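# Find tool-cabinet drawers with broken interlocks and leave them open

## Task

The tool cabinet has four drawers and an interlock that should stop the other three from opening once any one is out. On some drawers the interlock piece has detached, and this is invisible while everything is closed. Identify those faulty drawers. At the end, each faulty drawer must stand open by at least a hand's width and every working drawer must be fully closed. This must hold on its own: a drawer the robot is still holding open or shut does not count.

## Robot and tools

ROBOT. Two six-joint xArm6 arms, named left_arm and right_arm, each with a parallel two-finger gripper and a wrist camera. The names do not refer to image sides. left_arm's root sits at (-0.042, +0.271, 0) m and right_arm's at (+0.005, -0.279, 0) m, each turned only slightly about z (quat_wxyz (+0.999, 0, 0, +0.047) and (+1.000, 0, 0, +0.030)).

FRAME. One shared scene frame: origin on the table top midway between the arms, +x out across the table, +z up, +y toward left_arm. Reported hand positions may be somewhat off, more so when an arm is stretched far.

GRIPPER. Fingers extend along the gripper's +z axis and close along its y axis. The reported end_effector_position is the midpoint between the finger pads when closed, roughly 2 cm short of the tips; closing pushes the tips about 10 mm further along +z.

execute_actions. Argument actions is a list holding zero or one item. Empty list: nothing is sent, the current state comes back. An action item has rows (1 to 15 rows) and optional steps (1 to 15, default 15); each step lasts 1/30 s, one row per step, and the final row repeats to fill the remaining steps. A wait item has only steps (up to 300) and sends nothing new; it returns once that many steps have elapsed since the previous result, and your thinking time is included. Optional pictures (true/false) chooses whether camera images return; by default they do.

ROW LAYOUT. Every row is a single flat list of 14 numbers covering both arms, even when one arm is meant to stay still: left_arm waist, shoulder, elbow, forearm roll, wrist pitch, wrist roll, opening, then the same seven for right_arm. Joint values are absolute target angles in radians, in the same terms that Joint positions reports; they are not offsets. To keep an arm still, repeat its current readings. Stated ranges: waist -6.283 to 6.283, shoulder -2.059 to 2.094, elbow -3.927 to 0.192, forearm roll -6.283 to 6.283, wrist pitch -1.693 to 3.142, wrist roll -6.283 to 6.283. Opening is an absolute command from -1 (closed) to +1 (fully open).

REFUSALS AND LIMITS. A call is rejected, and nothing moves, if some target exceeds a range end by more than 0.010 rad and lies further out than that joint's last reading. Real ends may differ from stated ones by up to 0.010 rad either way; targets beyond the real end are clipped to it and the result may say "joint sent to its limit" (possibly about an earlier action still running). Missing that line does not prove more travel exists.

MOTION. Joint targets advance at most 3.14 rad/s, taking 0.16 s to reach that speed, and each arm's joints are timed to arrive together. Per step, each target is held within 0.623 rad of the measured angle, and if the targets would shift a gripper more than 70 mm from where it measurably is, the whole arm's targets are pulled back proportionally. So big moves need several calls. Between calls, arms keep heading for the last row sent until they have nearly stopped (a stalled push counts as stopped) or a step is HELD; after that, only a fresh action moves or presses further.

RESULT LINES. The state line gives, per arm, end_effector_position (m), end_effector_quat_wxyz, and linear/angular velocity (m/s, rad/s). Joint positions and Joint velocities list each arm's six joints (rad, rad/s) then finger-pad gap (m, m/s; 0.084 m is fully open). grip_measured is the actual opening on the -1..+1 command scale. Joint torques follow the Joint positions order without the gripper; they are total drive output with per-arm offsets and noise, nonzero even in free air. "joint command not followed" means the clearance check altered or blocked some joint targets; the rest of the row was applied. HELD marks steps on which your row, fully or partly, did not reach the robot.

GRASPING. To hold something, keep commanding an opening clearly below grip_measured; the lower, the harder the squeeze (about 24 N per pad at most, objects up to about 6 cm). Sending back the read grip_measured still presses lightly. Fast closing can spike force.

FAULTS TO AVOID. If contact torque reaches a joint's load limit (N m: waist 47, shoulder 47, elbow 28.2, forearm roll 28.2, wrist pitch 18.8, wrist roll 18.8; held weight adds), that arm halts, backs the joint off, pauses 10 s and drops the rest of the call. Sustained loads heat motors: MOTOR HOT appears at 65 °C and at 80 °C the arm is braked until cool (OVER-TEMPERATURE FAULT). Never let the arms collide or shove each other hard. Avoid slamming drawers, hard pushes, knocking things over or dropping anything.

CAMERAS. cam_head_left, cam_head_right, cam_high, cam_low, cam_left_wrist, cam_right_wrist, each 896x504, returned in that order. Calibration (pinhole with radial distortion, K, D, T_world_to_cam mapping scene frame to camera) is supplied; fixed cameras may be off by a couple of degrees and millimetres, and wrist camera poses follow from joint readings.

zoom_image: camera (one of the names above) and region [x0, y0, x1, y1] in that camera's pixel coordinates, origin top-left, at most 504 by 504; returns a closer view of the latest image.

read_manual: optional section, only "licences"; returns licence text, no motion.

finished_scene: scene is the number of the scene being ended. It is final and the task is then judged, so the drawers must already rest in the required states without robot contact.

STRATEGY HINT. Open one drawer, then try each other drawer gently; a drawer that still slides while another is out lacks its interlock. Test gently to avoid forcing a locked drawer.

Each tool is called after "Call:" as name(argument=value, ...) on one line, values as JSON.

## Session

Call:
execute_actions(actions=[])

Scene clock: 0.00 s of 6600.00 s.
left_arm: end_effector_position=(+0.2093, +0.2925, +0.3294) grip_measured=+1.00 end_effector_quat_wxyz=(+0.403, +0.320, +0.857, +0.037) end_effector_velocity=(+0.000, -0.000, +0.000) end_effector_angular_velocity=(-0.001, -0.000, -0.001) | right_arm: end_effector_position=(+0.0741, -0.4794, +0.2362) grip_measured=+1.00 end_effector_quat_wxyz=(-0.088, +0.941, -0.042, +0.325) end_effector_velocity=(+0.000, +0.000, -0.000) end_effector_angular_velocity=(+0.001, -0.001, +0.001)
Joint positions: left_arm=[ 0.546 -1.584 -0.201 -0.658  1.263 -1.753  0.084] | right_arm=[-1.991 -0.803 -0.423  0.559  1.637 -1.922  0.084]
Joint velocities: left_arm=[-0.     0.    -0.    -0.001  0.     0.     0.   ] | right_arm=[-0.    -0.     0.001  0.     0.001 -0.001  0.   ]
Joint torques (N m, as the arm reports them, + toward a larger angle): no reading
Motor temperatures (°C, as the motors report them): left_arm=[32 34 36 35 35 36] | right_arm=[35 35 32 32 41 32]

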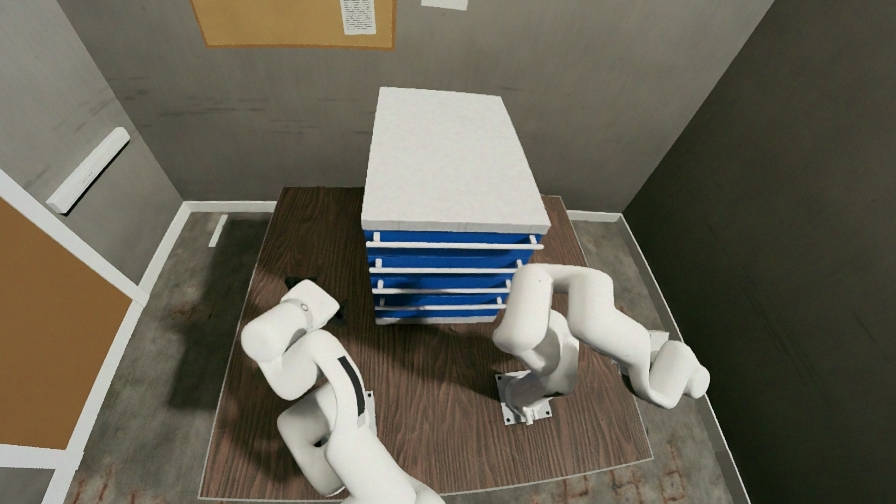

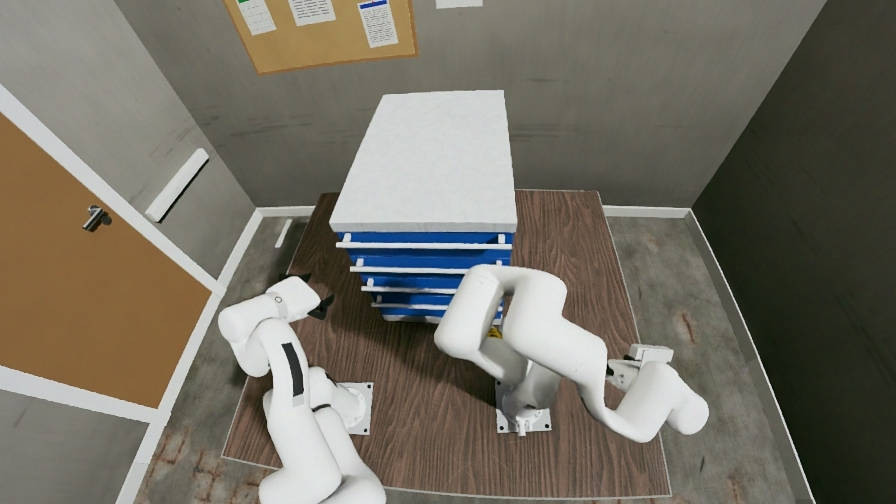

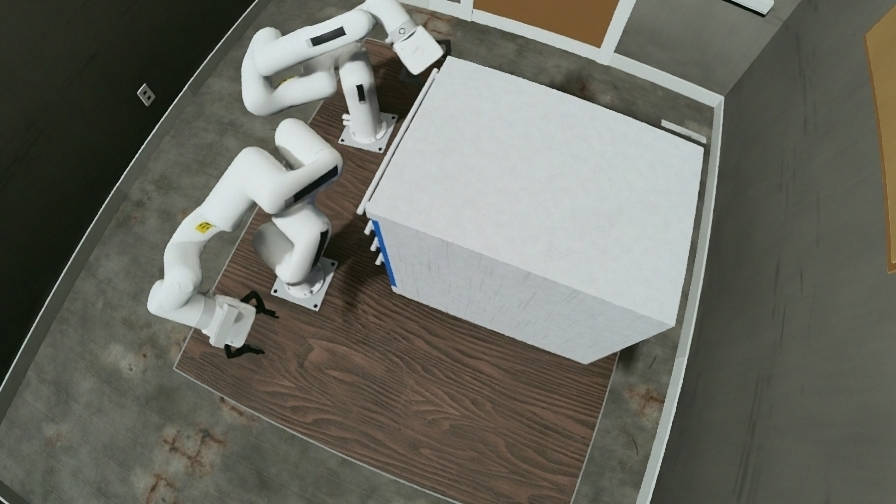

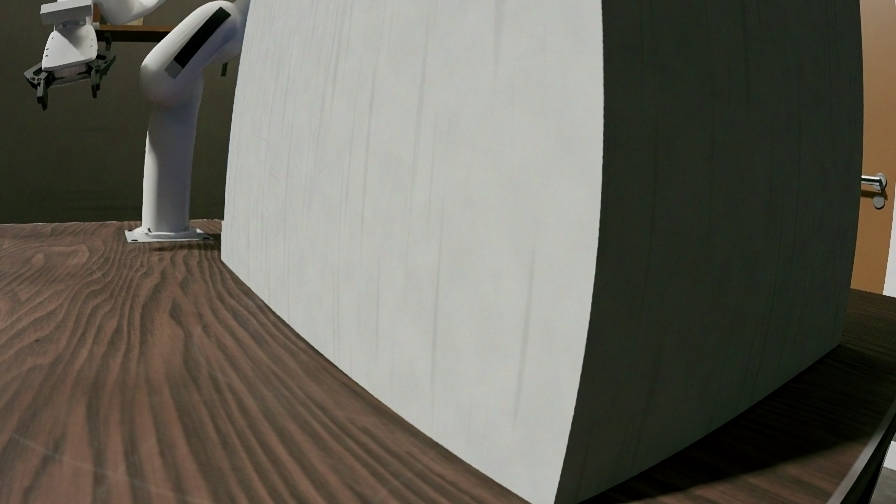

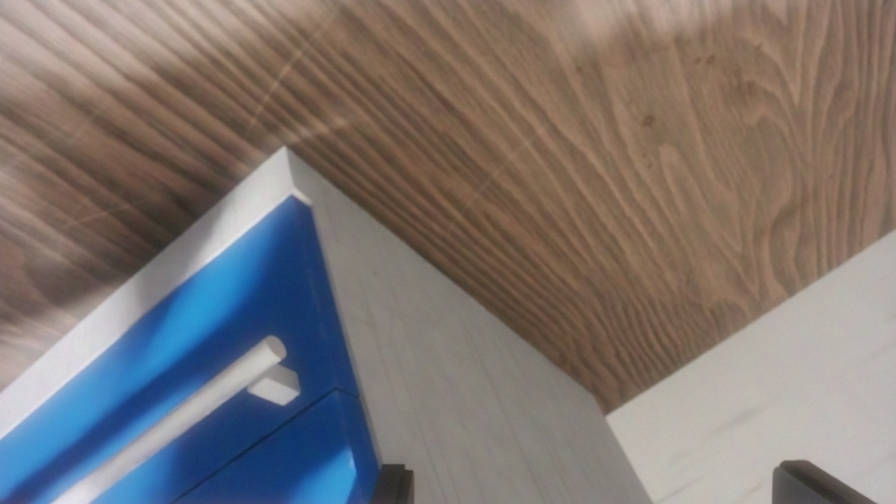

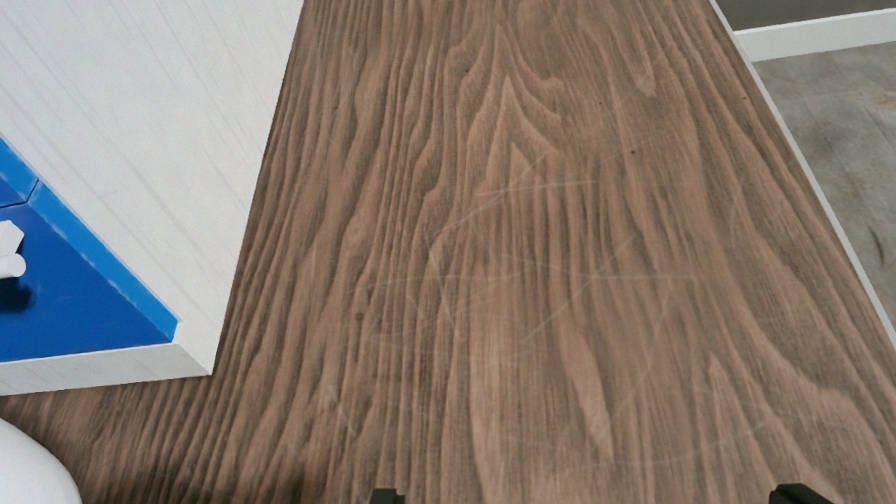

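Call:
zoom_image(camera="cam_head_left", region=[340, 190, 580, 340])

Call:
zoom_image(camera="cam_head_right", region=[310, 190, 550, 340])

Region (340, 190, 580, 340) of cam_head_left's 896x504 image, scaled by 2.100, with more detail than that image has; it fills the top 315 rows of this view, and the rest is white.

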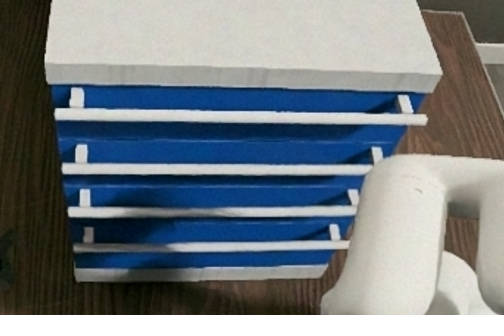

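Region (310, 190, 550, 340) of cam_head_right's 896x504 image, scaled by 2.100, with more detail than that image has; it fills the top 315 rows of this view, and the rest is white.

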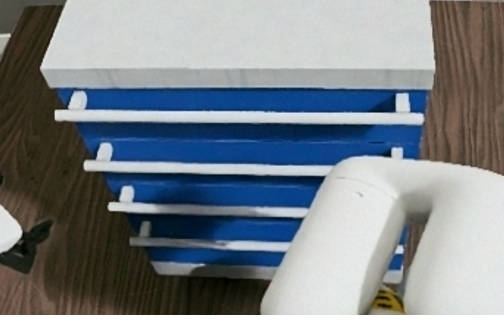

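Call:
execute_actions(actions=[{"rows": [[0.546,-0.852,-0.508,1.443,2.36,-0.25,1, -4.191,0.026,-0.366,-1.016,1.754,-1.857,1]], "steps": 15}], pictures=false)

Call:
execute_actions(actions=[{"steps": 30}], pictures=false)

Scene clock: 120.50 s of 6600.00 s.
left_arm: end_effector_position=(+0.1247, +0.3056, +0.2523) grip_measured=+1.00 end_effector_quat_wxyz=(+0.123, +0.533, +0.834, -0.073) end_effector_velocity=(-0.000, +0.000, -0.001) end_effector_angular_velocity=(-0.002, +0.003, +0.003) | right_arm: end_effector_position=(-0.0045, -0.4140, +0.1704) grip_measured=+1.00 end_effector_quat_wxyz=(-0.257, +0.905, -0.177, +0.289) end_effector_velocity=(-0.001, -0.006, +0.005) end_effector_angular_velocity=(-0.028, +0.016, +0.008)
Joint positions: left_arm=[ 0.546 -1.227 -0.362 -0.283  1.638 -1.378  0.084] | right_arm=[-2.264 -0.531 -0.403  0.286  1.682 -1.897  0.084]
Joint velocities: left_arm=[ 0.001  0.001  0.001  0.     0.001 -0.003 -0.   ] | right_arm=[ 0.012 -0.019 -0.012  0.006 -0.002  0.    -0.   ]
Joint torques (N m, as the arm reports them, + toward a larger angle): left_arm=[ -0.99   3.47 -21.86  -0.64  -0.95  -0.36] | right_arm=[ -2.42  -4.66 -13.53   0.52  -0.04  -0.16]
Motor temperatures (°C, as the motors report them): left_arm=[32 34 41 35 35 36] | right_arm=[35 35 39 32 41 32]
A step of this action was HELD (marked below), so the robot has no last target. An arm can still carry out its HELD step.
Steps of this call (steps 1 to 90: nothing new was sent; then 117.00 s passed at rest; steps 91 to 105: all 15 steps of this action). Readings (joint positions):
91: left_arm=[0.546 -1.584 -0.201 -0.657 1.264 -1.753] | right_arm=[-1.991 -0.803 -0.423 0.559 1.637 -1.922]
92: left_arm=[0.546 -1.576 -0.206 -0.648 1.273 -1.743] | right_arm=[-1.999 -0.796 -0.424 0.550 1.640 -1.921]
94: left_arm=[0.546 -1.507 -0.242 -0.577 1.346 -1.671] | right_arm=[-2.058 -0.738 -0.421 0.490 1.650 -1.915]
98: left_arm=[0.546 -1.267 -0.346 -0.334 1.586 -1.430] | right_arm=[-2.196 -0.598 -0.406 0.354 1.673 -1.903]
100: left_arm=[0.546 -1.216 -0.360 -0.276 1.642 -1.374] | right_arm=[-2.265 -0.530 -0.402 0.285 1.682 -1.897] HELD
101: left_arm=[0.546 -1.220 -0.359 -0.280 1.640 -1.376] | right_arm=[-2.272 -0.520 -0.396 0.280 1.682 -1.897] HELD
102: left_arm=[0.546 -1.224 -0.360 -0.282 1.639 -1.377] | right_arm=[-2.268 -0.524 -0.396 0.283 1.682 -1.897] HELD
103: left_arm=[0.546 -1.226 -0.362 -0.283 1.638 -1.377] | right_arm=[-2.266 -0.528 -0.400 0.285 1.682 -1.897] HELD
104: left_arm=[0.546 -1.227 -0.362 -0.283 1.638 -1.377] | right_arm=[-2.264 -0.530 -0.402 0.285 1.682 -1.897] HELD
105: the state above HELD
joint command not followed: on one or more control steps a check withheld the commanded joint targets of the left arm, and it was not sent them on those steps. On the call's last step the targets were still withheld.
cause: the commanded joint targets would bring two parts of the arm too close to each other (its gripper and another part of the arm, with joints 2 (shoulder) to 6 (wrist roll) between them); next, command targets that bring no two parts of the arm closer together.
joint command not followed: on one or more control steps a check withheld the commanded joint targets of the right arm, and it was not sent them on those steps. On the call's last step the targets were still withheld.
cause: the commanded joint targets would bring two parts of the arm too close to each other (its gripper and another part of the arm, with joints 2 (shoulder) to 6 (wrist roll) between them); next, command targets that bring no two parts of the arm closer together.

Scene clock: 121.50 s of 6600.00 s.
left_arm: end_effector_position=(+0.1243, +0.3057, +0.2516) grip_measured=+1.00 end_effector_quat_wxyz=(+0.121, +0.533, +0.834, -0.075) end_effector_velocity=(+0.000, +0.000, +0.001) end_effector_angular_velocity=(+0.001, -0.002, +0.000) | right_arm: end_effector_position=(-0.0044, -0.4133, +0.1699) grip_measured=+1.00 end_effector_quat_wxyz=(-0.259, +0.904, -0.178, +0.289) end_effector_velocity=(-0.000, -0.000, +0.000) end_effector_angular_velocity=(-0.001, +0.001, +0.000)
Joint positions: left_arm=[ 0.546 -1.224 -0.362 -0.282  1.639 -1.377  0.084] | right_arm=[-2.265 -0.53  -0.402  0.285  1.682 -1.897  0.084]
Joint velocities: left_arm=[ 0.    -0.001 -0.002 -0.     0.    -0.    -0.   ] | right_arm=[-0.     0.    -0.001 -0.001 -0.001 -0.     0.   ]
Joint torques (N m, as the arm reports them, + toward a larger angle): left_arm=[ -0.85   2.8  -22.1   -0.39  -1.07  -0.41] | right_arm=[ -2.06  -5.48 -14.41   0.75   0.15  -0.25]
Motor temperatures (°C, as the motors report them): left_arm=[32 34 41 35 35 36] | right_arm=[35 35 39 32 41 32]
Steps of this call (steps 1 to 30: nothing new was sent). Readings (joint positions):
1: left_arm=[0.546 -1.227 -0.362 -0.283 1.638 -1.378] | right_arm=[-2.264 -0.532 -0.403 0.286 1.682 -1.897]
2: left_arm=[0.546 -1.226 -0.362 -0.283 1.638 -1.378] | right_arm=[-2.264 -0.531 -0.403 0.286 1.682 -1.897]
4: left_arm=[0.546 -1.226 -0.362 -0.282 1.638 -1.378] | right_arm=[-2.264 -0.531 -0.402 0.286 1.682 -1.897]
8: left_arm=[0.546 -1.225 -0.362 -0.282 1.638 -1.378] | right_arm=[-2.264 -0.530 -0.402 0.285 1.682 -1.897]
30: the state above

Call:
execute_actions(actions=[{"rows": [[0.546,-1.35,-0.36,-0.28,1.0,-0.9,1, -2.6,-0.6,-0.5,0.285,0.9,-1.857,1],[0.546,-1.35,-0.36,-0.28,1.0,-0.9,1, -2.6,-0.6,-0.5,0.285,0.9,-1.857,1],[0.546,-1.35,-0.36,-0.28,1.0,-0.9,1, -2.6,-0.6,-0.5,0.285,0.9,-1.857,1],[0.546,-1.35,-0.36,-0.28,1.0,-0.9,1, -2.6,-0.6,-0.5,0.285,0.9,-1.857,1],[0.546,-1.35,-0.36,-0.28,1.0,-0.9,1, -2.6,-0.6,-0.5,0.285,0.9,-1.857,1],[0.546,-1.35,-0.36,-0.28,1.0,-0.9,1, -2.6,-0.6,-0.5,0.285,0.9,-1.857,1],[0.546,-1.35,-0.36,-0.28,1.0,-0.9,1, -2.6,-0.6,-0.5,0.285,0.9,-1.857,1],[0.546,-1.35,-0.36,-0.28,1.0,-0.9,1, -2.6,-0.6,-0.5,0.285,0.9,-1.857,1],[0.546,-1.35,-0.36,-0.28,1.0,-0.9,1, -2.6,-0.6,-0.5,0.285,0.9,-1.857,1],[0.546,-1.35,-0.36,1.443,1.0,-0.25,1, -3.2,-0.6,-0.5,-1.3,0.9,-1.857,1]], "steps": 15}], pictures=false)

Call:
execute_actions(actions=[{"steps": 30}], pictures=false)

Scene clock: 126.27 s of 6600.00 s.
left_arm: end_effector_position=(+0.1491, +0.3477, +0.2697) grip_measured=+1.00 end_effector_quat_wxyz=(+0.128, +0.590, +0.796, +0.047) end_effector_velocity=(+0.007, +0.196, +0.045) end_effector_angular_velocity=(+0.992, -0.172, -0.449) | right_arm: end_effector_position=(-0.0720, -0.4379, +0.1593) grip_measured=+1.00 end_effector_quat_wxyz=(-0.167, +0.929, -0.246, +0.221) end_effector_velocity=(-0.318, +0.034, -0.036) end_effector_angular_velocity=(-0.096, +0.890, -0.392)
Joint positions: left_arm=[ 0.546 -1.26  -0.362 -0.219  1.458 -1.219  0.084] | right_arm=[-2.389 -0.549 -0.428  0.222  1.499 -1.886  0.084]
Joint velocities: left_arm=[ 0.    -0.101  0.004  0.6   -0.514  0.614  0.   ] | right_arm=[-0.592 -0.051 -0.068 -0.595 -0.584  0.031 -0.   ]
Joint torques (N m, as the arm reports them, + toward a larger angle): left_arm=[ -1.18   2.9  -22.52  -0.07  -1.5   -0.12] | right_arm=[ -3.96  -5.66 -15.39   0.7   -0.74  -0.53]
Motor temperatures (°C, as the motors report them): left_arm=[32 34 41 35 35 36] | right_arm=[35 35 39 32 41 32]
Steps of this call (steps 1 to 90: nothing new was sent; then 1.27 s passed at rest; steps 91 to 105: all 15 steps of this action). Readings (joint positions):
91: left_arm=[0.546 -1.224 -0.362 -0.282 1.638 -1.377] | right_arm=[-2.265 -0.530 -0.402 0.285 1.682 -1.897]
92: left_arm=[0.546 -1.224 -0.362 -0.282 1.637 -1.376] | right_arm=[-2.266 -0.530 -0.402 0.285 1.680 -1.897]
94: left_arm=[0.546 -1.226 -0.362 -0.282 1.628 -1.369] | right_arm=[-2.270 -0.531 -0.403 0.285 1.671 -1.897]
98: left_arm=[0.546 -1.235 -0.362 -0.282 1.585 -1.337] | right_arm=[-2.293 -0.535 -0.410 0.285 1.628 -1.894]
105: the state above

Scene clock: 127.27 s of 6600.00 s.
left_arm: end_effector_position=(+0.1164, +0.5001, +0.3536) grip_measured=+1.00 end_effector_quat_wxyz=(-0.242, +0.788, +0.501, +0.262) end_effector_velocity=(-0.049, +0.098, +0.100) end_effector_angular_velocity=(+0.748, +0.560, -0.318) | right_arm: end_effector_position=(-0.3154, -0.2736, +0.2013) grip_measured=+1.00 end_effector_quat_wxyz=(-0.151, +0.903, -0.378, -0.140) end_effector_velocity=(-0.113, +0.174, +0.082) end_effector_angular_velocity=(+0.487, +0.382, +0.097)
Joint positions: left_arm=[ 0.546 -1.325 -0.36   0.479  1.124 -0.577  0.084] | right_arm=[-2.95  -0.585 -0.479 -0.475  1.072 -1.865  0.084]
Joint velocities: left_arm=[-0.    -0.033  0.001  0.705 -0.165  0.434 -0.   ] | right_arm=[-0.324 -0.019 -0.027 -0.705 -0.223  0.011  0.   ]
Joint torques (N m, as the arm reports them, + toward a larger angle): left_arm=[ -0.68   3.57 -22.56   0.58  -1.67  -0.24] | right_arm=[ -1.66  -6.28 -16.92   0.04  -1.64  -0.26]
Motor temperatures (°C, as the motors report them): left_arm=[32 34 41 35 35 36] | right_arm=[35 35 39 32 41 32]
Steps of this call (steps 1 to 30: the robot went on to your last target). Readings (joint positions):
1: left_arm=[0.546 -1.263 -0.361 -0.198 1.440 -1.198] | right_arm=[-2.410 -0.550 -0.431 0.201 1.479 -1.885]
2: left_arm=[0.546 -1.267 -0.361 -0.176 1.423 -1.176] | right_arm=[-2.431 -0.552 -0.433 0.180 1.458 -1.884]
4: left_arm=[0.546 -1.273 -0.361 -0.131 1.390 -1.131] | right_arm=[-2.476 -0.556 -0.438 0.135 1.416 -1.882]
8: left_arm=[0.546 -1.285 -0.361 -0.039 1.329 -1.039] | right_arm=[-2.569 -0.562 -0.448 0.042 1.338 -1.878]
30: the state above

Call:
execute_actions(actions=[{"steps": 25}], pictures=false)

Call:
execute_actions(actions=[{"rows": [[0.546,-0.852,-0.508,1.443,2.36,-0.25,1, -4.191,0.026,-0.366,-1.016,1.754,-1.857,1]], "steps": 15}], pictures=false)

Call:
execute_actions(actions=[{"steps": 45}], pictures=false)

Scene clock: 128.77 s of 6600.00 s.
left_arm: end_effector_position=(+0.0683, +0.5637, +0.5114) grip_measured=+1.00 end_effector_quat_wxyz=(+0.682, -0.697, -0.176, -0.132) end_effector_velocity=(-0.001, -0.000, +0.006) end_effector_angular_velocity=(+0.028, +0.031, +0.003) | right_arm: end_effector_position=(-0.3938, -0.1350, +0.3120) grip_measured=+1.00 end_effector_quat_wxyz=(-0.360, +0.830, -0.212, -0.369) end_effector_velocity=(-0.000, +0.001, +0.001) end_effector_angular_velocity=(+0.003, +0.001, +0.000)
Joint positions: left_arm=[ 0.546 -1.35  -0.36   1.44   1.    -0.251  0.084] | right_arm=[-3.2   -0.6   -0.5   -1.3    0.9   -1.857  0.084]
Joint velocities: left_arm=[ 0.    -0.001  0.001  0.035 -0.002  0.01   0.   ] | right_arm=[-0.001 -0.    -0.001 -0.003 -0.    -0.     0.   ]
Joint torques (N m, as the arm reports them, + toward a larger angle): left_arm=[ -0.88   3.93 -22.46   0.53  -0.04  -0.28] | right_arm=[ -2.13  -6.71 -17.3    0.44  -0.51  -0.33]
Motor temperatures (°C, as the motors report them): left_arm=[32 34 41 35 35 36] | right_arm=[35 35 39 32 41 32]
Steps of this call (steps 1 to 45: the robot went on to your last target). Readings (joint positions):
1: left_arm=[0.546 -1.327 -0.360 0.503 1.119 -0.563] | right_arm=[-2.961 -0.586 -0.480 -0.499 1.065 -1.865]
2: left_arm=[0.546 -1.328 -0.360 0.526 1.114 -0.549] | right_arm=[-2.971 -0.586 -0.481 -0.522 1.058 -1.865]
4: left_arm=[0.546 -1.329 -0.360 0.573 1.104 -0.524] | right_arm=[-2.990 -0.588 -0.483 -0.569 1.045 -1.864]
8: left_arm=[0.546 -1.333 -0.360 0.667 1.087 -0.479] | right_arm=[-3.024 -0.590 -0.485 -0.663 1.021 -1.863]
45: the state above

Scene clock: 129.27 s of 6600.00 s.
left_arm: end_effector_position=(-0.0881, +0.5604, +0.4721) grip_measured=+1.00 end_effector_quat_wxyz=(+0.606, -0.626, -0.368, +0.324) end_effector_velocity=(-0.352, -0.309, +0.092) end_effector_angular_velocity=(+0.040, +0.530, +1.949) | right_arm: end_effector_position=(-0.2436, -0.0058, +0.2008) grip_measured=+1.00 end_effector_quat_wxyz=(-0.490, +0.789, -0.361, -0.083) end_effector_velocity=(+0.437, +0.198, -0.146) end_effector_angular_velocity=(+0.044, -0.877, -1.324)
Joint positions: left_arm=[ 0.546 -0.902 -0.493  1.443  1.937 -0.25   0.084] | right_arm=[-3.491 -0.354 -0.447 -1.188  1.191 -1.857  0.084]
Joint velocities: left_arm=[-0.     0.224 -0.078  0.002  1.997 -0.     0.   ] | right_arm=[-0.716  0.469  0.101  0.212  0.69   0.    -0.   ]
Joint torques (N m, as the arm reports them, + toward a larger angle): left_arm=[ -1.17  -2.64 -21.9    2.1    0.76  -0.35] | right_arm=[ -2.58 -10.11 -14.74  -0.63   0.28  -0.17]
Motor temperatures (°C, as the motors report them): left_arm=[32 34 41 35 35 36] | right_arm=[35 35 39 32 41 32]
Steps of this call (steps 1 to 15: all 15 steps of this action). Readings (joint positions):
1: left_arm=[0.546 -1.349 -0.360 1.441 1.001 -0.251] | right_arm=[-3.200 -0.600 -0.500 -1.299 0.901 -1.857]
2: left_arm=[0.546 -1.343 -0.364 1.441 1.011 -0.250] | right_arm=[-3.208 -0.593 -0.500 -1.295 0.909 -1.857]
4: left_arm=[0.546 -1.288 -0.386 1.442 1.083 -0.250] | right_arm=[-3.250 -0.552 -0.493 -1.276 0.951 -1.857]
8: left_arm=[0.546 -1.061 -0.446 1.442 1.399 -0.250] | right_arm=[-3.333 -0.473 -0.473 -1.242 1.034 -1.857]
15: the state above

Scene clock: 130.77 s of 6600.00 s.
left_arm: end_effector_position=(-0.1437, +0.4807, +0.4961) grip_measured=+1.00 end_effector_quat_wxyz=(+0.551, -0.514, -0.454, +0.476) end_effector_velocity=(+0.000, -0.000, +0.000) end_effector_angular_velocity=(-0.000, +0.001, +0.001) | right_arm: end_effector_position=(+0.1196, -0.0497, +0.1798) grip_measured=+1.00 end_effector_quat_wxyz=(+0.500, -0.500, +0.501, -0.499) end_effector_velocity=(+0.000, -0.000, -0.001) end_effector_angular_velocity=(-0.002, +0.001, -0.000)
Joint positions: left_arm=[ 0.546 -0.852 -0.508  1.443  2.36  -0.25   0.084] | right_arm=[-4.191  0.026 -0.366 -1.016  1.754 -1.857  0.084]
Joint velocities: left_arm=[-0.001  0.001 -0.001  0.     0.002  0.    -0.   ] | right_arm=[-0.001  0.001  0.001  0.    -0.002 -0.    -0.   ]
Joint torques (N m, as the arm reports them, + toward a larger angle): left_arm=[ -1.13  -1.49 -20.48   2.2    1.08  -0.49] | right_arm=[ -2.03 -10.67  -8.7    0.17   1.75  -0.23]
Motor temperatures (°C, as the motors report them): left_arm=[32 34 41 35 35 36] | right_arm=[35 35 39 32 41 32]
Steps of this call (steps 1 to 45: the robot went on to your last target). Readings (joint positions):
1: left_arm=[0.546 -0.895 -0.495 1.443 2.003 -0.250] | right_arm=[-3.515 -0.339 -0.444 -1.181 1.214 -1.857]
2: left_arm=[0.546 -0.888 -0.498 1.443 2.069 -0.250] | right_arm=[-3.540 -0.324 -0.441 -1.174 1.237 -1.857]
4: left_arm=[0.546 -0.873 -0.502 1.443 2.195 -0.250] | right_arm=[-3.592 -0.294 -0.434 -1.161 1.281 -1.857]
8: left_arm=[0.546 -0.855 -0.507 1.443 2.338 -0.250] | right_arm=[-3.701 -0.235 -0.422 -1.134 1.368 -1.857]
45: the state above
All arms were judged still, so your last target was given up. Only a new action makes them travel on or press farther. Fingers that are still opening or closing keep moving.

The IK matches exactly. Now rotate the left arm.

Call:
execute_actions(actions=[{"rows": [[-2.211,-0.852,-0.508,1.443,2.36,-0.25,1, -4.191,0.026,-0.366,-1.016,1.754,-1.857,1]], "steps": 15}], pictures=false)

Call:
execute_actions(actions=[{"steps": 60}], pictures=false)

Call:
execute_actions(actions=[{"rows": [[-2.211,-0.852,-0.508,1.443,2.105,-0.246,1, -4.191,0.026,-0.366,-1.016,1.754,-1.857,1]], "steps": 15}])

Scene clock: 132.87 s of 6600.00 s.
left_arm: end_effector_position=(+0.0299, +0.4927, +0.4961) grip_measured=+1.00 end_effector_quat_wxyz=(+0.689, -0.646, -0.229, +0.236) end_effector_velocity=(+0.402, -0.131, -0.000) end_effector_angular_velocity=(-0.000, -0.000, -1.814) | right_arm: end_effector_position=(+0.1197, -0.0497, +0.1798) grip_measured=+1.00 end_effector_quat_wxyz=(+0.500, -0.500, +0.501, -0.499) end_effector_velocity=(+0.000, -0.000, -0.000) end_effector_angular_velocity=(+0.000, -0.000, -0.000)
Joint positions: left_arm=[-0.218 -0.852 -0.508  1.443  2.36  -0.25   0.084] | right_arm=[-4.191  0.026 -0.366 -1.016  1.754 -1.857  0.084]
Joint velocities: left_arm=[-1.817 -0.002  0.001 -0.001  0.003  0.    -0.   ] | right_arm=[-0.  0.  0.  0.  0.  0.  0.]
Joint torques (N m, as the arm reports them, + toward a larger angle): left_arm=[ -0.56  -1.5  -20.33   2.19   1.25  -0.4 ] | right_arm=[ -2.09 -10.92  -8.95  -0.02   1.8   -0.22]
Motor temperatures (°C, as the motors report them): left_arm=[32 34 41 35 35 36] | right_arm=[35 35 39 32 41 32]
Steps of this call (steps 1 to 48: nothing new was sent; steps 49 to 63: all 15 steps of this action). Readings (joint positions):
49: left_arm=[0.545 -0.852 -0.508 1.443 2.360 -0.250] | right_arm=[-4.191 0.026 -0.366 -1.016 1.754 -1.857]
50: left_arm=[0.538 -0.852 -0.508 1.443 2.360 -0.250] | right_arm=[-4.191 0.026 -0.366 -1.016 1.754 -1.857]
52: left_arm=[0.469 -0.853 -0.508 1.443 2.361 -0.250] | right_arm=[-4.191 0.026 -0.366 -1.016 1.754 -1.857]
56: left_arm=[0.207 -0.852 -0.508 1.443 2.359 -0.250] | right_arm=[-4.191 0.026 -0.366 -1.016 1.754 -1.857]
63: the state above

Scene clock: 134.87 s of 6600.00 s.
left_arm: end_effector_position=(+0.1310, +0.1141, +0.4961) grip_measured=+1.00 end_effector_quat_wxyz=(+0.572, -0.543, +0.417, -0.450) end_effector_velocity=(-0.000, +0.000, +0.000) end_effector_angular_velocity=(+0.000, -0.000, +0.000) | right_arm: end_effector_position=(+0.1197, -0.0497, +0.1798) grip_measured=+1.00 end_effector_quat_wxyz=(+0.500, -0.500, +0.501, -0.499) end_effector_velocity=(-0.000, +0.000, -0.000) end_effector_angular_velocity=(+0.000, +0.001, +0.001)
Joint positions: left_arm=[-2.211 -0.852 -0.508  1.443  2.36  -0.25   0.084] | right_arm=[-4.191  0.026 -0.366 -1.016  1.754 -1.857  0.084]
Joint velocities: left_arm=[-0.001 -0.     0.     0.     0.001  0.    -0.   ] | right_arm=[ 0.    -0.     0.    -0.    -0.001  0.    -0.   ]
Joint torques (N m, as the arm reports them, + toward a larger angle): left_arm=[ -0.98  -1.57 -20.45   2.18   1.11  -0.36] | right_arm=[ -2.21 -10.51  -8.76  -0.13   1.75  -0.39]
Motor temperatures (°C, as the motors report them): left_arm=[32 34 41 35 35 36] | right_arm=[35 35 38 32 41 32]
Steps of this call (steps 1 to 60: the robot went on to your last target). Readings (joint positions):
1: left_arm=[-0.278 -0.852 -0.508 1.443 2.360 -0.250] | right_arm=[-4.191 0.026 -0.366 -1.016 1.754 -1.857]
2: left_arm=[-0.339 -0.852 -0.508 1.443 2.360 -0.250] | right_arm=[-4.191 0.026 -0.366 -1.016 1.754 -1.857]
4: left_arm=[-0.460 -0.852 -0.508 1.443 2.360 -0.250] | right_arm=[-4.191 0.026 -0.366 -1.016 1.754 -1.857]
8: left_arm=[-0.702 -0.852 -0.508 1.443 2.360 -0.250] | right_arm=[-4.191 0.026 -0.366 -1.016 1.754 -1.857]
60: the state above
All arms were judged still, so your last target was given up. Only a new action makes them travel on or press farther. Fingers that are still opening or closing keep moving.

Scene clock: 135.37 s of 6600.00 s.
left_arm: end_effector_position=(+0.1202, +0.0504, +0.4801) grip_measured=+1.00 end_effector_quat_wxyz=(+0.500, -0.501, +0.499, -0.499) end_effector_velocity=(-0.001, -0.002, -0.001) end_effector_angular_velocity=(+0.002, +0.000, -0.007) | right_arm: end_effector_position=(+0.1197, -0.0497, +0.1798) grip_measured=+1.00 end_effector_quat_wxyz=(+0.500, -0.500, +0.501, -0.499) end_effector_velocity=(-0.000, +0.000, -0.000) end_effector_angular_velocity=(+0.001, +0.001, +0.001)
Joint positions: left_arm=[-2.211 -0.852 -0.508  1.443  2.106 -0.246  0.084] | right_arm=[-4.191  0.026 -0.366 -1.016  1.754 -1.857  0.084]
Joint velocities: left_arm=[-0.    -0.     0.002  0.    -0.006  0.    -0.   ] | right_arm=[ 0.    -0.    -0.    -0.    -0.     0.001 -0.   ]
Joint torques (N m, as the arm reports them, + toward a larger angle): left_arm=[ -1.    -2.53 -21.28   2.18   1.    -0.34] | right_arm=[ -2.08 -10.61  -8.58  -0.22   1.69  -0.17]
Motor temperatures (°C, as the motors report them): left_arm=[32 34 41 35 35 36] | right_arm=[35 35 38 32 41 32]
Steps of this call (steps 1 to 15: all 15 steps of this action). Readings (joint positions):
1: left_arm=[-2.211 -0.852 -0.508 1.443 2.359 -0.250] | right_arm=[-4.191 0.026 -0.366 -1.016 1.754 -1.857]
2: left_arm=[-2.211 -0.852 -0.508 1.443 2.350 -0.250] | right_arm=[-4.191 0.026 -0.366 -1.016 1.754 -1.857]
4: left_arm=[-2.211 -0.852 -0.508 1.443 2.279 -0.249] | right_arm=[-4.191 0.026 -0.366 -1.016 1.754 -1.857]
8: left_arm=[-2.211 -0.851 -0.508 1.443 2.129 -0.246] | right_arm=[-4.191 0.026 -0.366 -1.016 1.754 -1.857]
15: the state above
camera_calibration (this result's frames):
cam_left_wrist: T_world_to_cam=[[0.00500076, -0.000177554, -0.999987, 0.510638], [-0.0152736, 0.999883, -0.000253916, 0.0134363], [0.999871, 0.0152747, 0.00499746, 0.00854463], [0, 0, 0, 1]] pos_world=[-0.0108919, -0.0134746, 0.510592]
cam_right_wrist: T_world_to_cam=[[-0.0137332, -0.00780342, -0.999875, 0.212755], [0.00429834, 0.99996, -0.00786312, 0.11633], [0.999896, -0.00440579, -0.0136991, 0.0153043], [0, 0, 0, 1]] pos_world=[-0.0128809, -0.114598, 0.213853]

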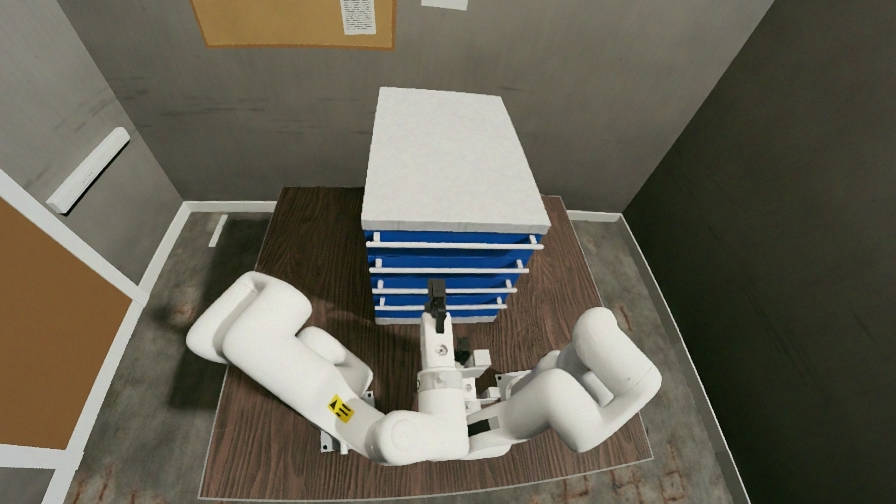

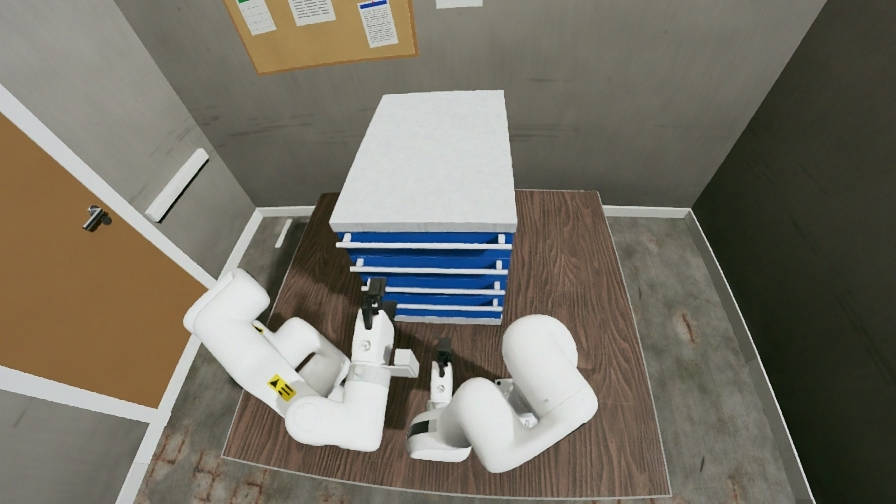

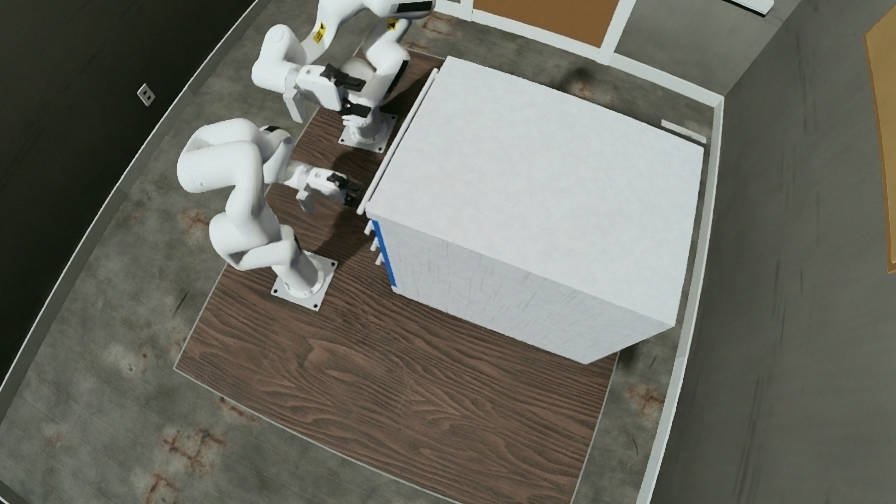

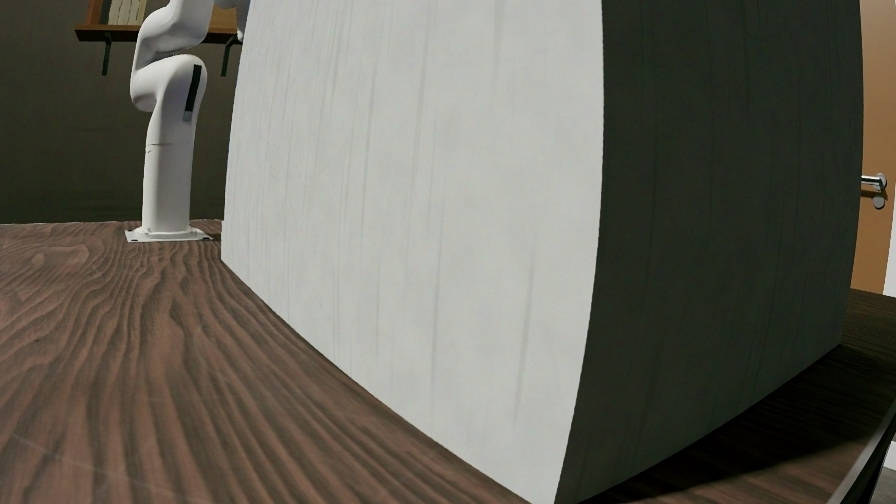

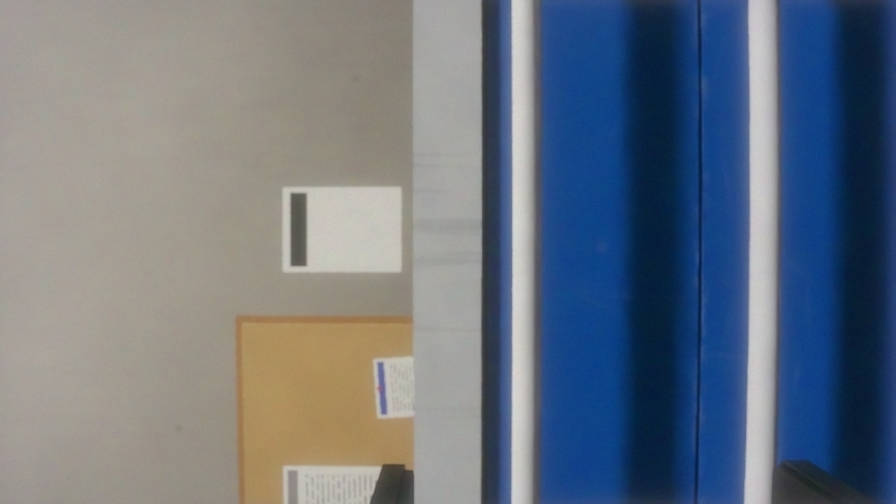

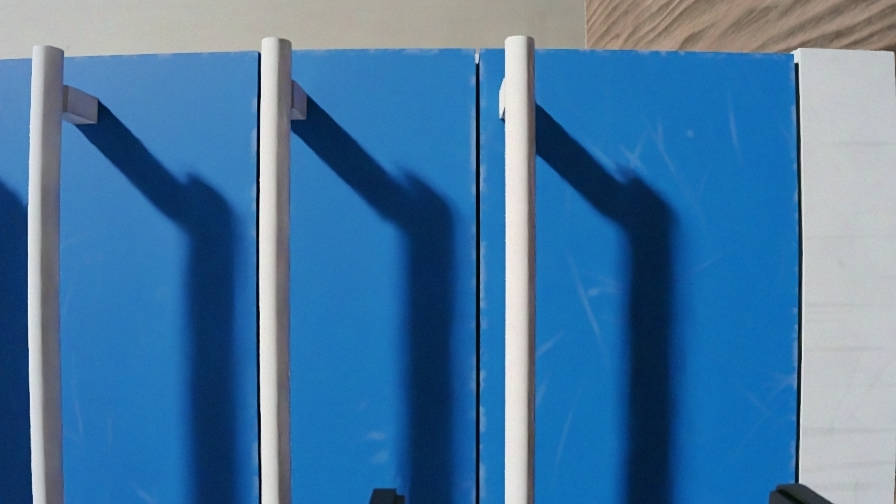

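Call:
execute_actions(actions=[{"rows": [[-1.864,-0.956,-0.445,1.536,1.766,-0.175,1, -4.420,-0.066,-0.265,-1.235,1.679,-1.883,1]], "steps": 15}], pictures=false)

Call:
execute_actions(actions=[{"rows": [[-1.516,-0.961,-0.441,1.597,1.425,-0.171,1, -4.661,-0.100,-0.221,-1.4645,1.605,-1.889,1]], "steps": 15}])

Scene clock: 150.37 s of 6600.00 s.
left_arm: end_effector_position=(+0.1795, +0.0490, +0.4799) grip_measured=+1.00 end_effector_quat_wxyz=(+0.499, -0.500, +0.500, -0.501) end_effector_velocity=(-0.000, -0.002, -0.000) end_effector_angular_velocity=(+0.002, -0.001, -0.011) | right_arm: end_effector_position=(+0.1797, -0.0493, +0.1822) grip_measured=+1.00 end_effector_quat_wxyz=(+0.499, -0.501, +0.501, -0.499) end_effector_velocity=(+0.001, -0.000, -0.000) end_effector_angular_velocity=(-0.003, +0.000, +0.002)
Joint positions: left_arm=[-1.866 -0.955 -0.445  1.536  1.767 -0.175  0.084] | right_arm=[-4.419 -0.066 -0.266 -1.234  1.679 -1.883  0.084]
Joint velocities: left_arm=[ 0.002 -0.002  0.002  0.003 -0.012  0.002  0.   ] | right_arm=[-0.005 -0.002  0.004 -0.007 -0.003 -0.002 -0.   ]
Joint torques (N m, as the arm reports them, + toward a larger angle): left_arm=[ -0.95  -1.37 -22.4    1.93   1.02  -0.37] | right_arm=[-1.77 -9.25 -9.07  0.    1.64 -0.34]
Motor temperatures (°C, as the motors report them): left_arm=[32 34 41 35 35 36] | right_arm=[35 36 36 32 41 32]
Steps of this call (steps 1 to 15: the robot went on to your last target; steps 16 to 90: nothing new was sent; then 11.50 s passed at rest; steps 91 to 105: all 15 steps of this action). Readings (joint positions):
91: left_arm=[-2.210 -0.852 -0.508 1.443 2.104 -0.246] | right_arm=[-4.192 0.026 -0.366 -1.017 1.754 -1.857]
92: left_arm=[-2.203 -0.854 -0.506 1.446 2.094 -0.244] | right_arm=[-4.199 0.023 -0.362 -1.025 1.750 -1.858]
94: left_arm=[-2.134 -0.875 -0.493 1.465 2.023 -0.229] | right_arm=[-4.266 -0.004 -0.334 -1.091 1.727 -1.866]
98: left_arm=[-1.907 -0.943 -0.454 1.523 1.815 -0.185] | right_arm=[-4.405 -0.060 -0.271 -1.217 1.687 -1.881]
105: the state above

Scene clock: 150.87 s of 6600.00 s.
left_arm: end_effector_position=(+0.2311, +0.0491, +0.4800) grip_measured=+1.00 end_effector_quat_wxyz=(+0.500, -0.500, +0.500, -0.500) end_effector_velocity=(-0.000, -0.003, -0.001) end_effector_angular_velocity=(+0.002, +0.001, -0.011) | right_arm: end_effector_position=(+0.2327, -0.0496, +0.1824) grip_measured=+1.00 end_effector_quat_wxyz=(+0.500, -0.500, +0.501, -0.499) end_effector_velocity=(+0.001, -0.000, -0.001) end_effector_angular_velocity=(-0.003, +0.001, +0.003)
Joint positions: left_arm=[-1.518 -0.961 -0.441  1.597  1.426 -0.171  0.084] | right_arm=[-4.66  -0.1   -0.221 -1.464  1.605 -1.889  0.084]
Joint velocities: left_arm=[ 0.003 -0.001  0.002  0.002 -0.014  0.001 -0.   ] | right_arm=[-0.005 -0.001  0.003 -0.007 -0.004 -0.001  0.   ]
Joint torques (N m, as the arm reports them, + toward a larger angle): left_arm=[ -0.78  -2.13 -23.25   1.43   0.95  -0.43] | right_arm=[-1.52 -8.68 -9.38  0.02  1.75 -0.33]
Motor temperatures (°C, as the motors report them): left_arm=[32 34 41 35 35 36] | right_arm=[35 36 36 32 41 32]
Steps of this call (steps 1 to 15: all 15 steps of this action). Readings (joint positions):
1: left_arm=[-1.865 -0.955 -0.445 1.536 1.766 -0.175] | right_arm=[-4.419 -0.066 -0.265 -1.235 1.679 -1.883]
2: left_arm=[-1.857 -0.956 -0.445 1.537 1.756 -0.175] | right_arm=[-4.428 -0.067 -0.264 -1.244 1.675 -1.883]
4: left_arm=[-1.788 -0.957 -0.444 1.550 1.684 -0.174] | right_arm=[-4.496 -0.077 -0.252 -1.310 1.653 -1.885]
8: left_arm=[-1.560 -0.960 -0.442 1.589 1.474 -0.172] | right_arm=[-4.643 -0.097 -0.224 -1.445 1.613 -1.888]
15: the state above
camera_calibration (this result's frames):
cam_left_wrist: T_world_to_cam=[[0.00658848, -0.000257119, -0.999978, 0.50958], [-0.0123507, 0.999924, -0.000338479, 0.0157417], [0.999902, 0.0123526, 0.0065848, -0.102973], [0, 0, 0, 1]] pos_world=[0.0997996, -0.0143375, 0.510252]
cam_right_wrist: T_world_to_cam=[[-0.0139689, -0.00797302, -0.999871, 0.216938], [0.00425269, 0.999959, -0.00803313, 0.115785], [0.999893, -0.00436436, -0.0139344, -0.0976333], [0, 0, 0, 1]] pos_world=[0.100161, -0.114477, 0.21648]

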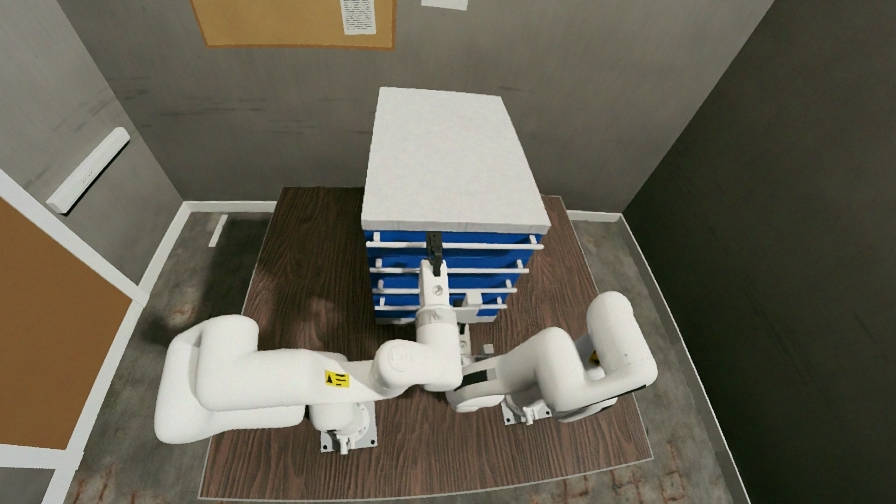

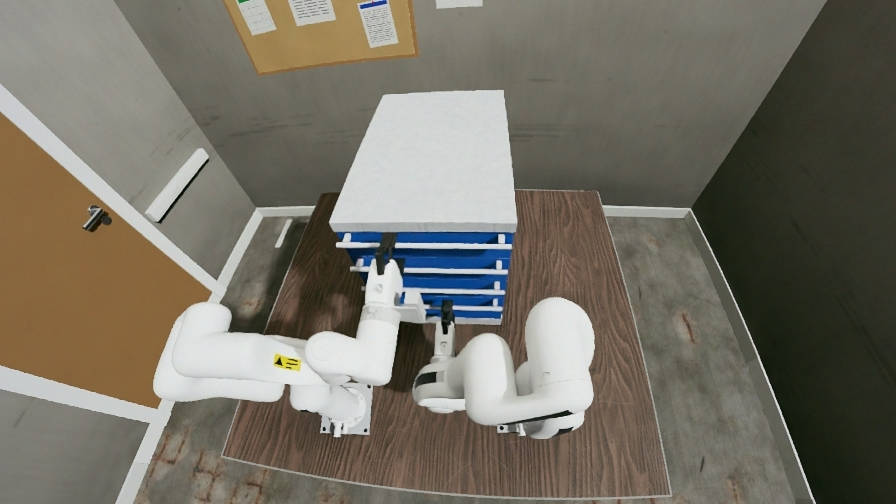

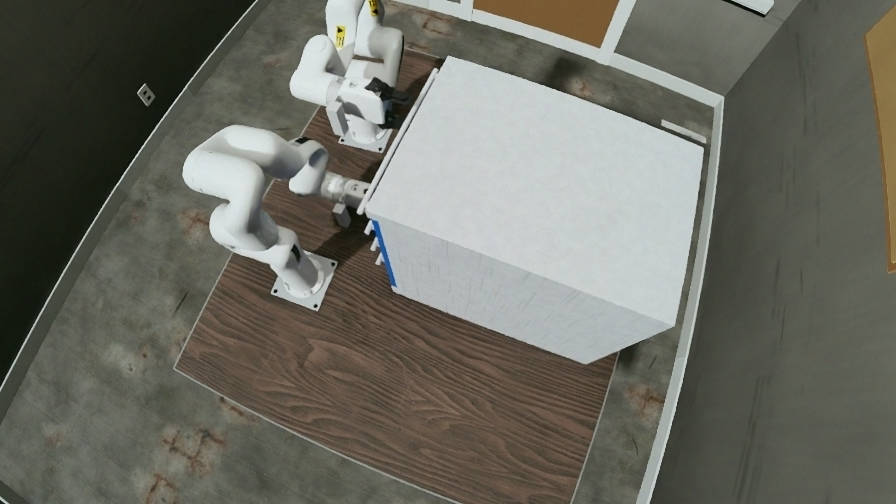

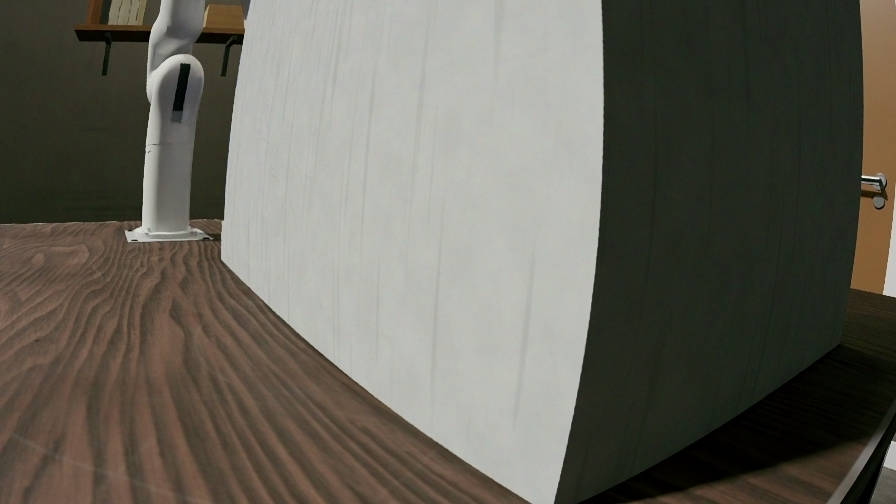

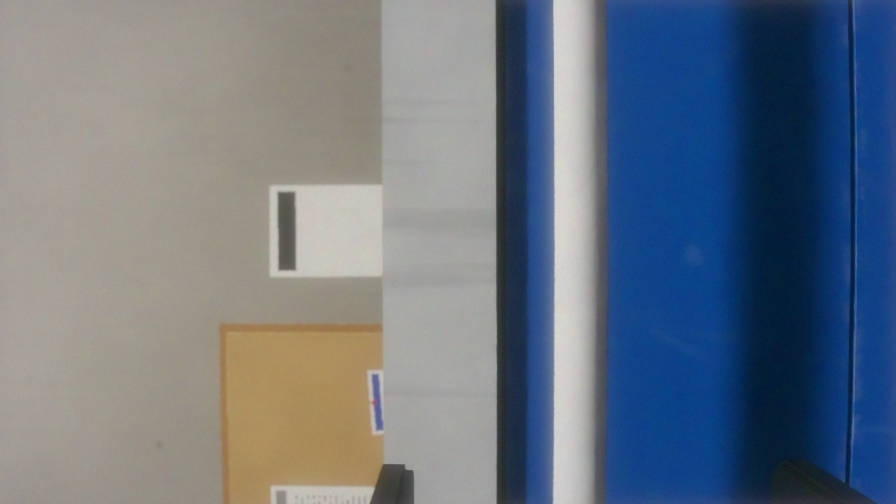

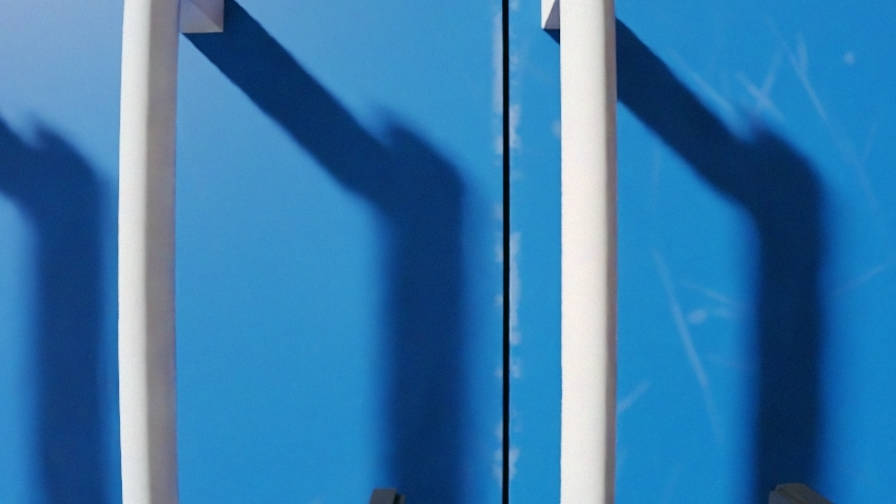

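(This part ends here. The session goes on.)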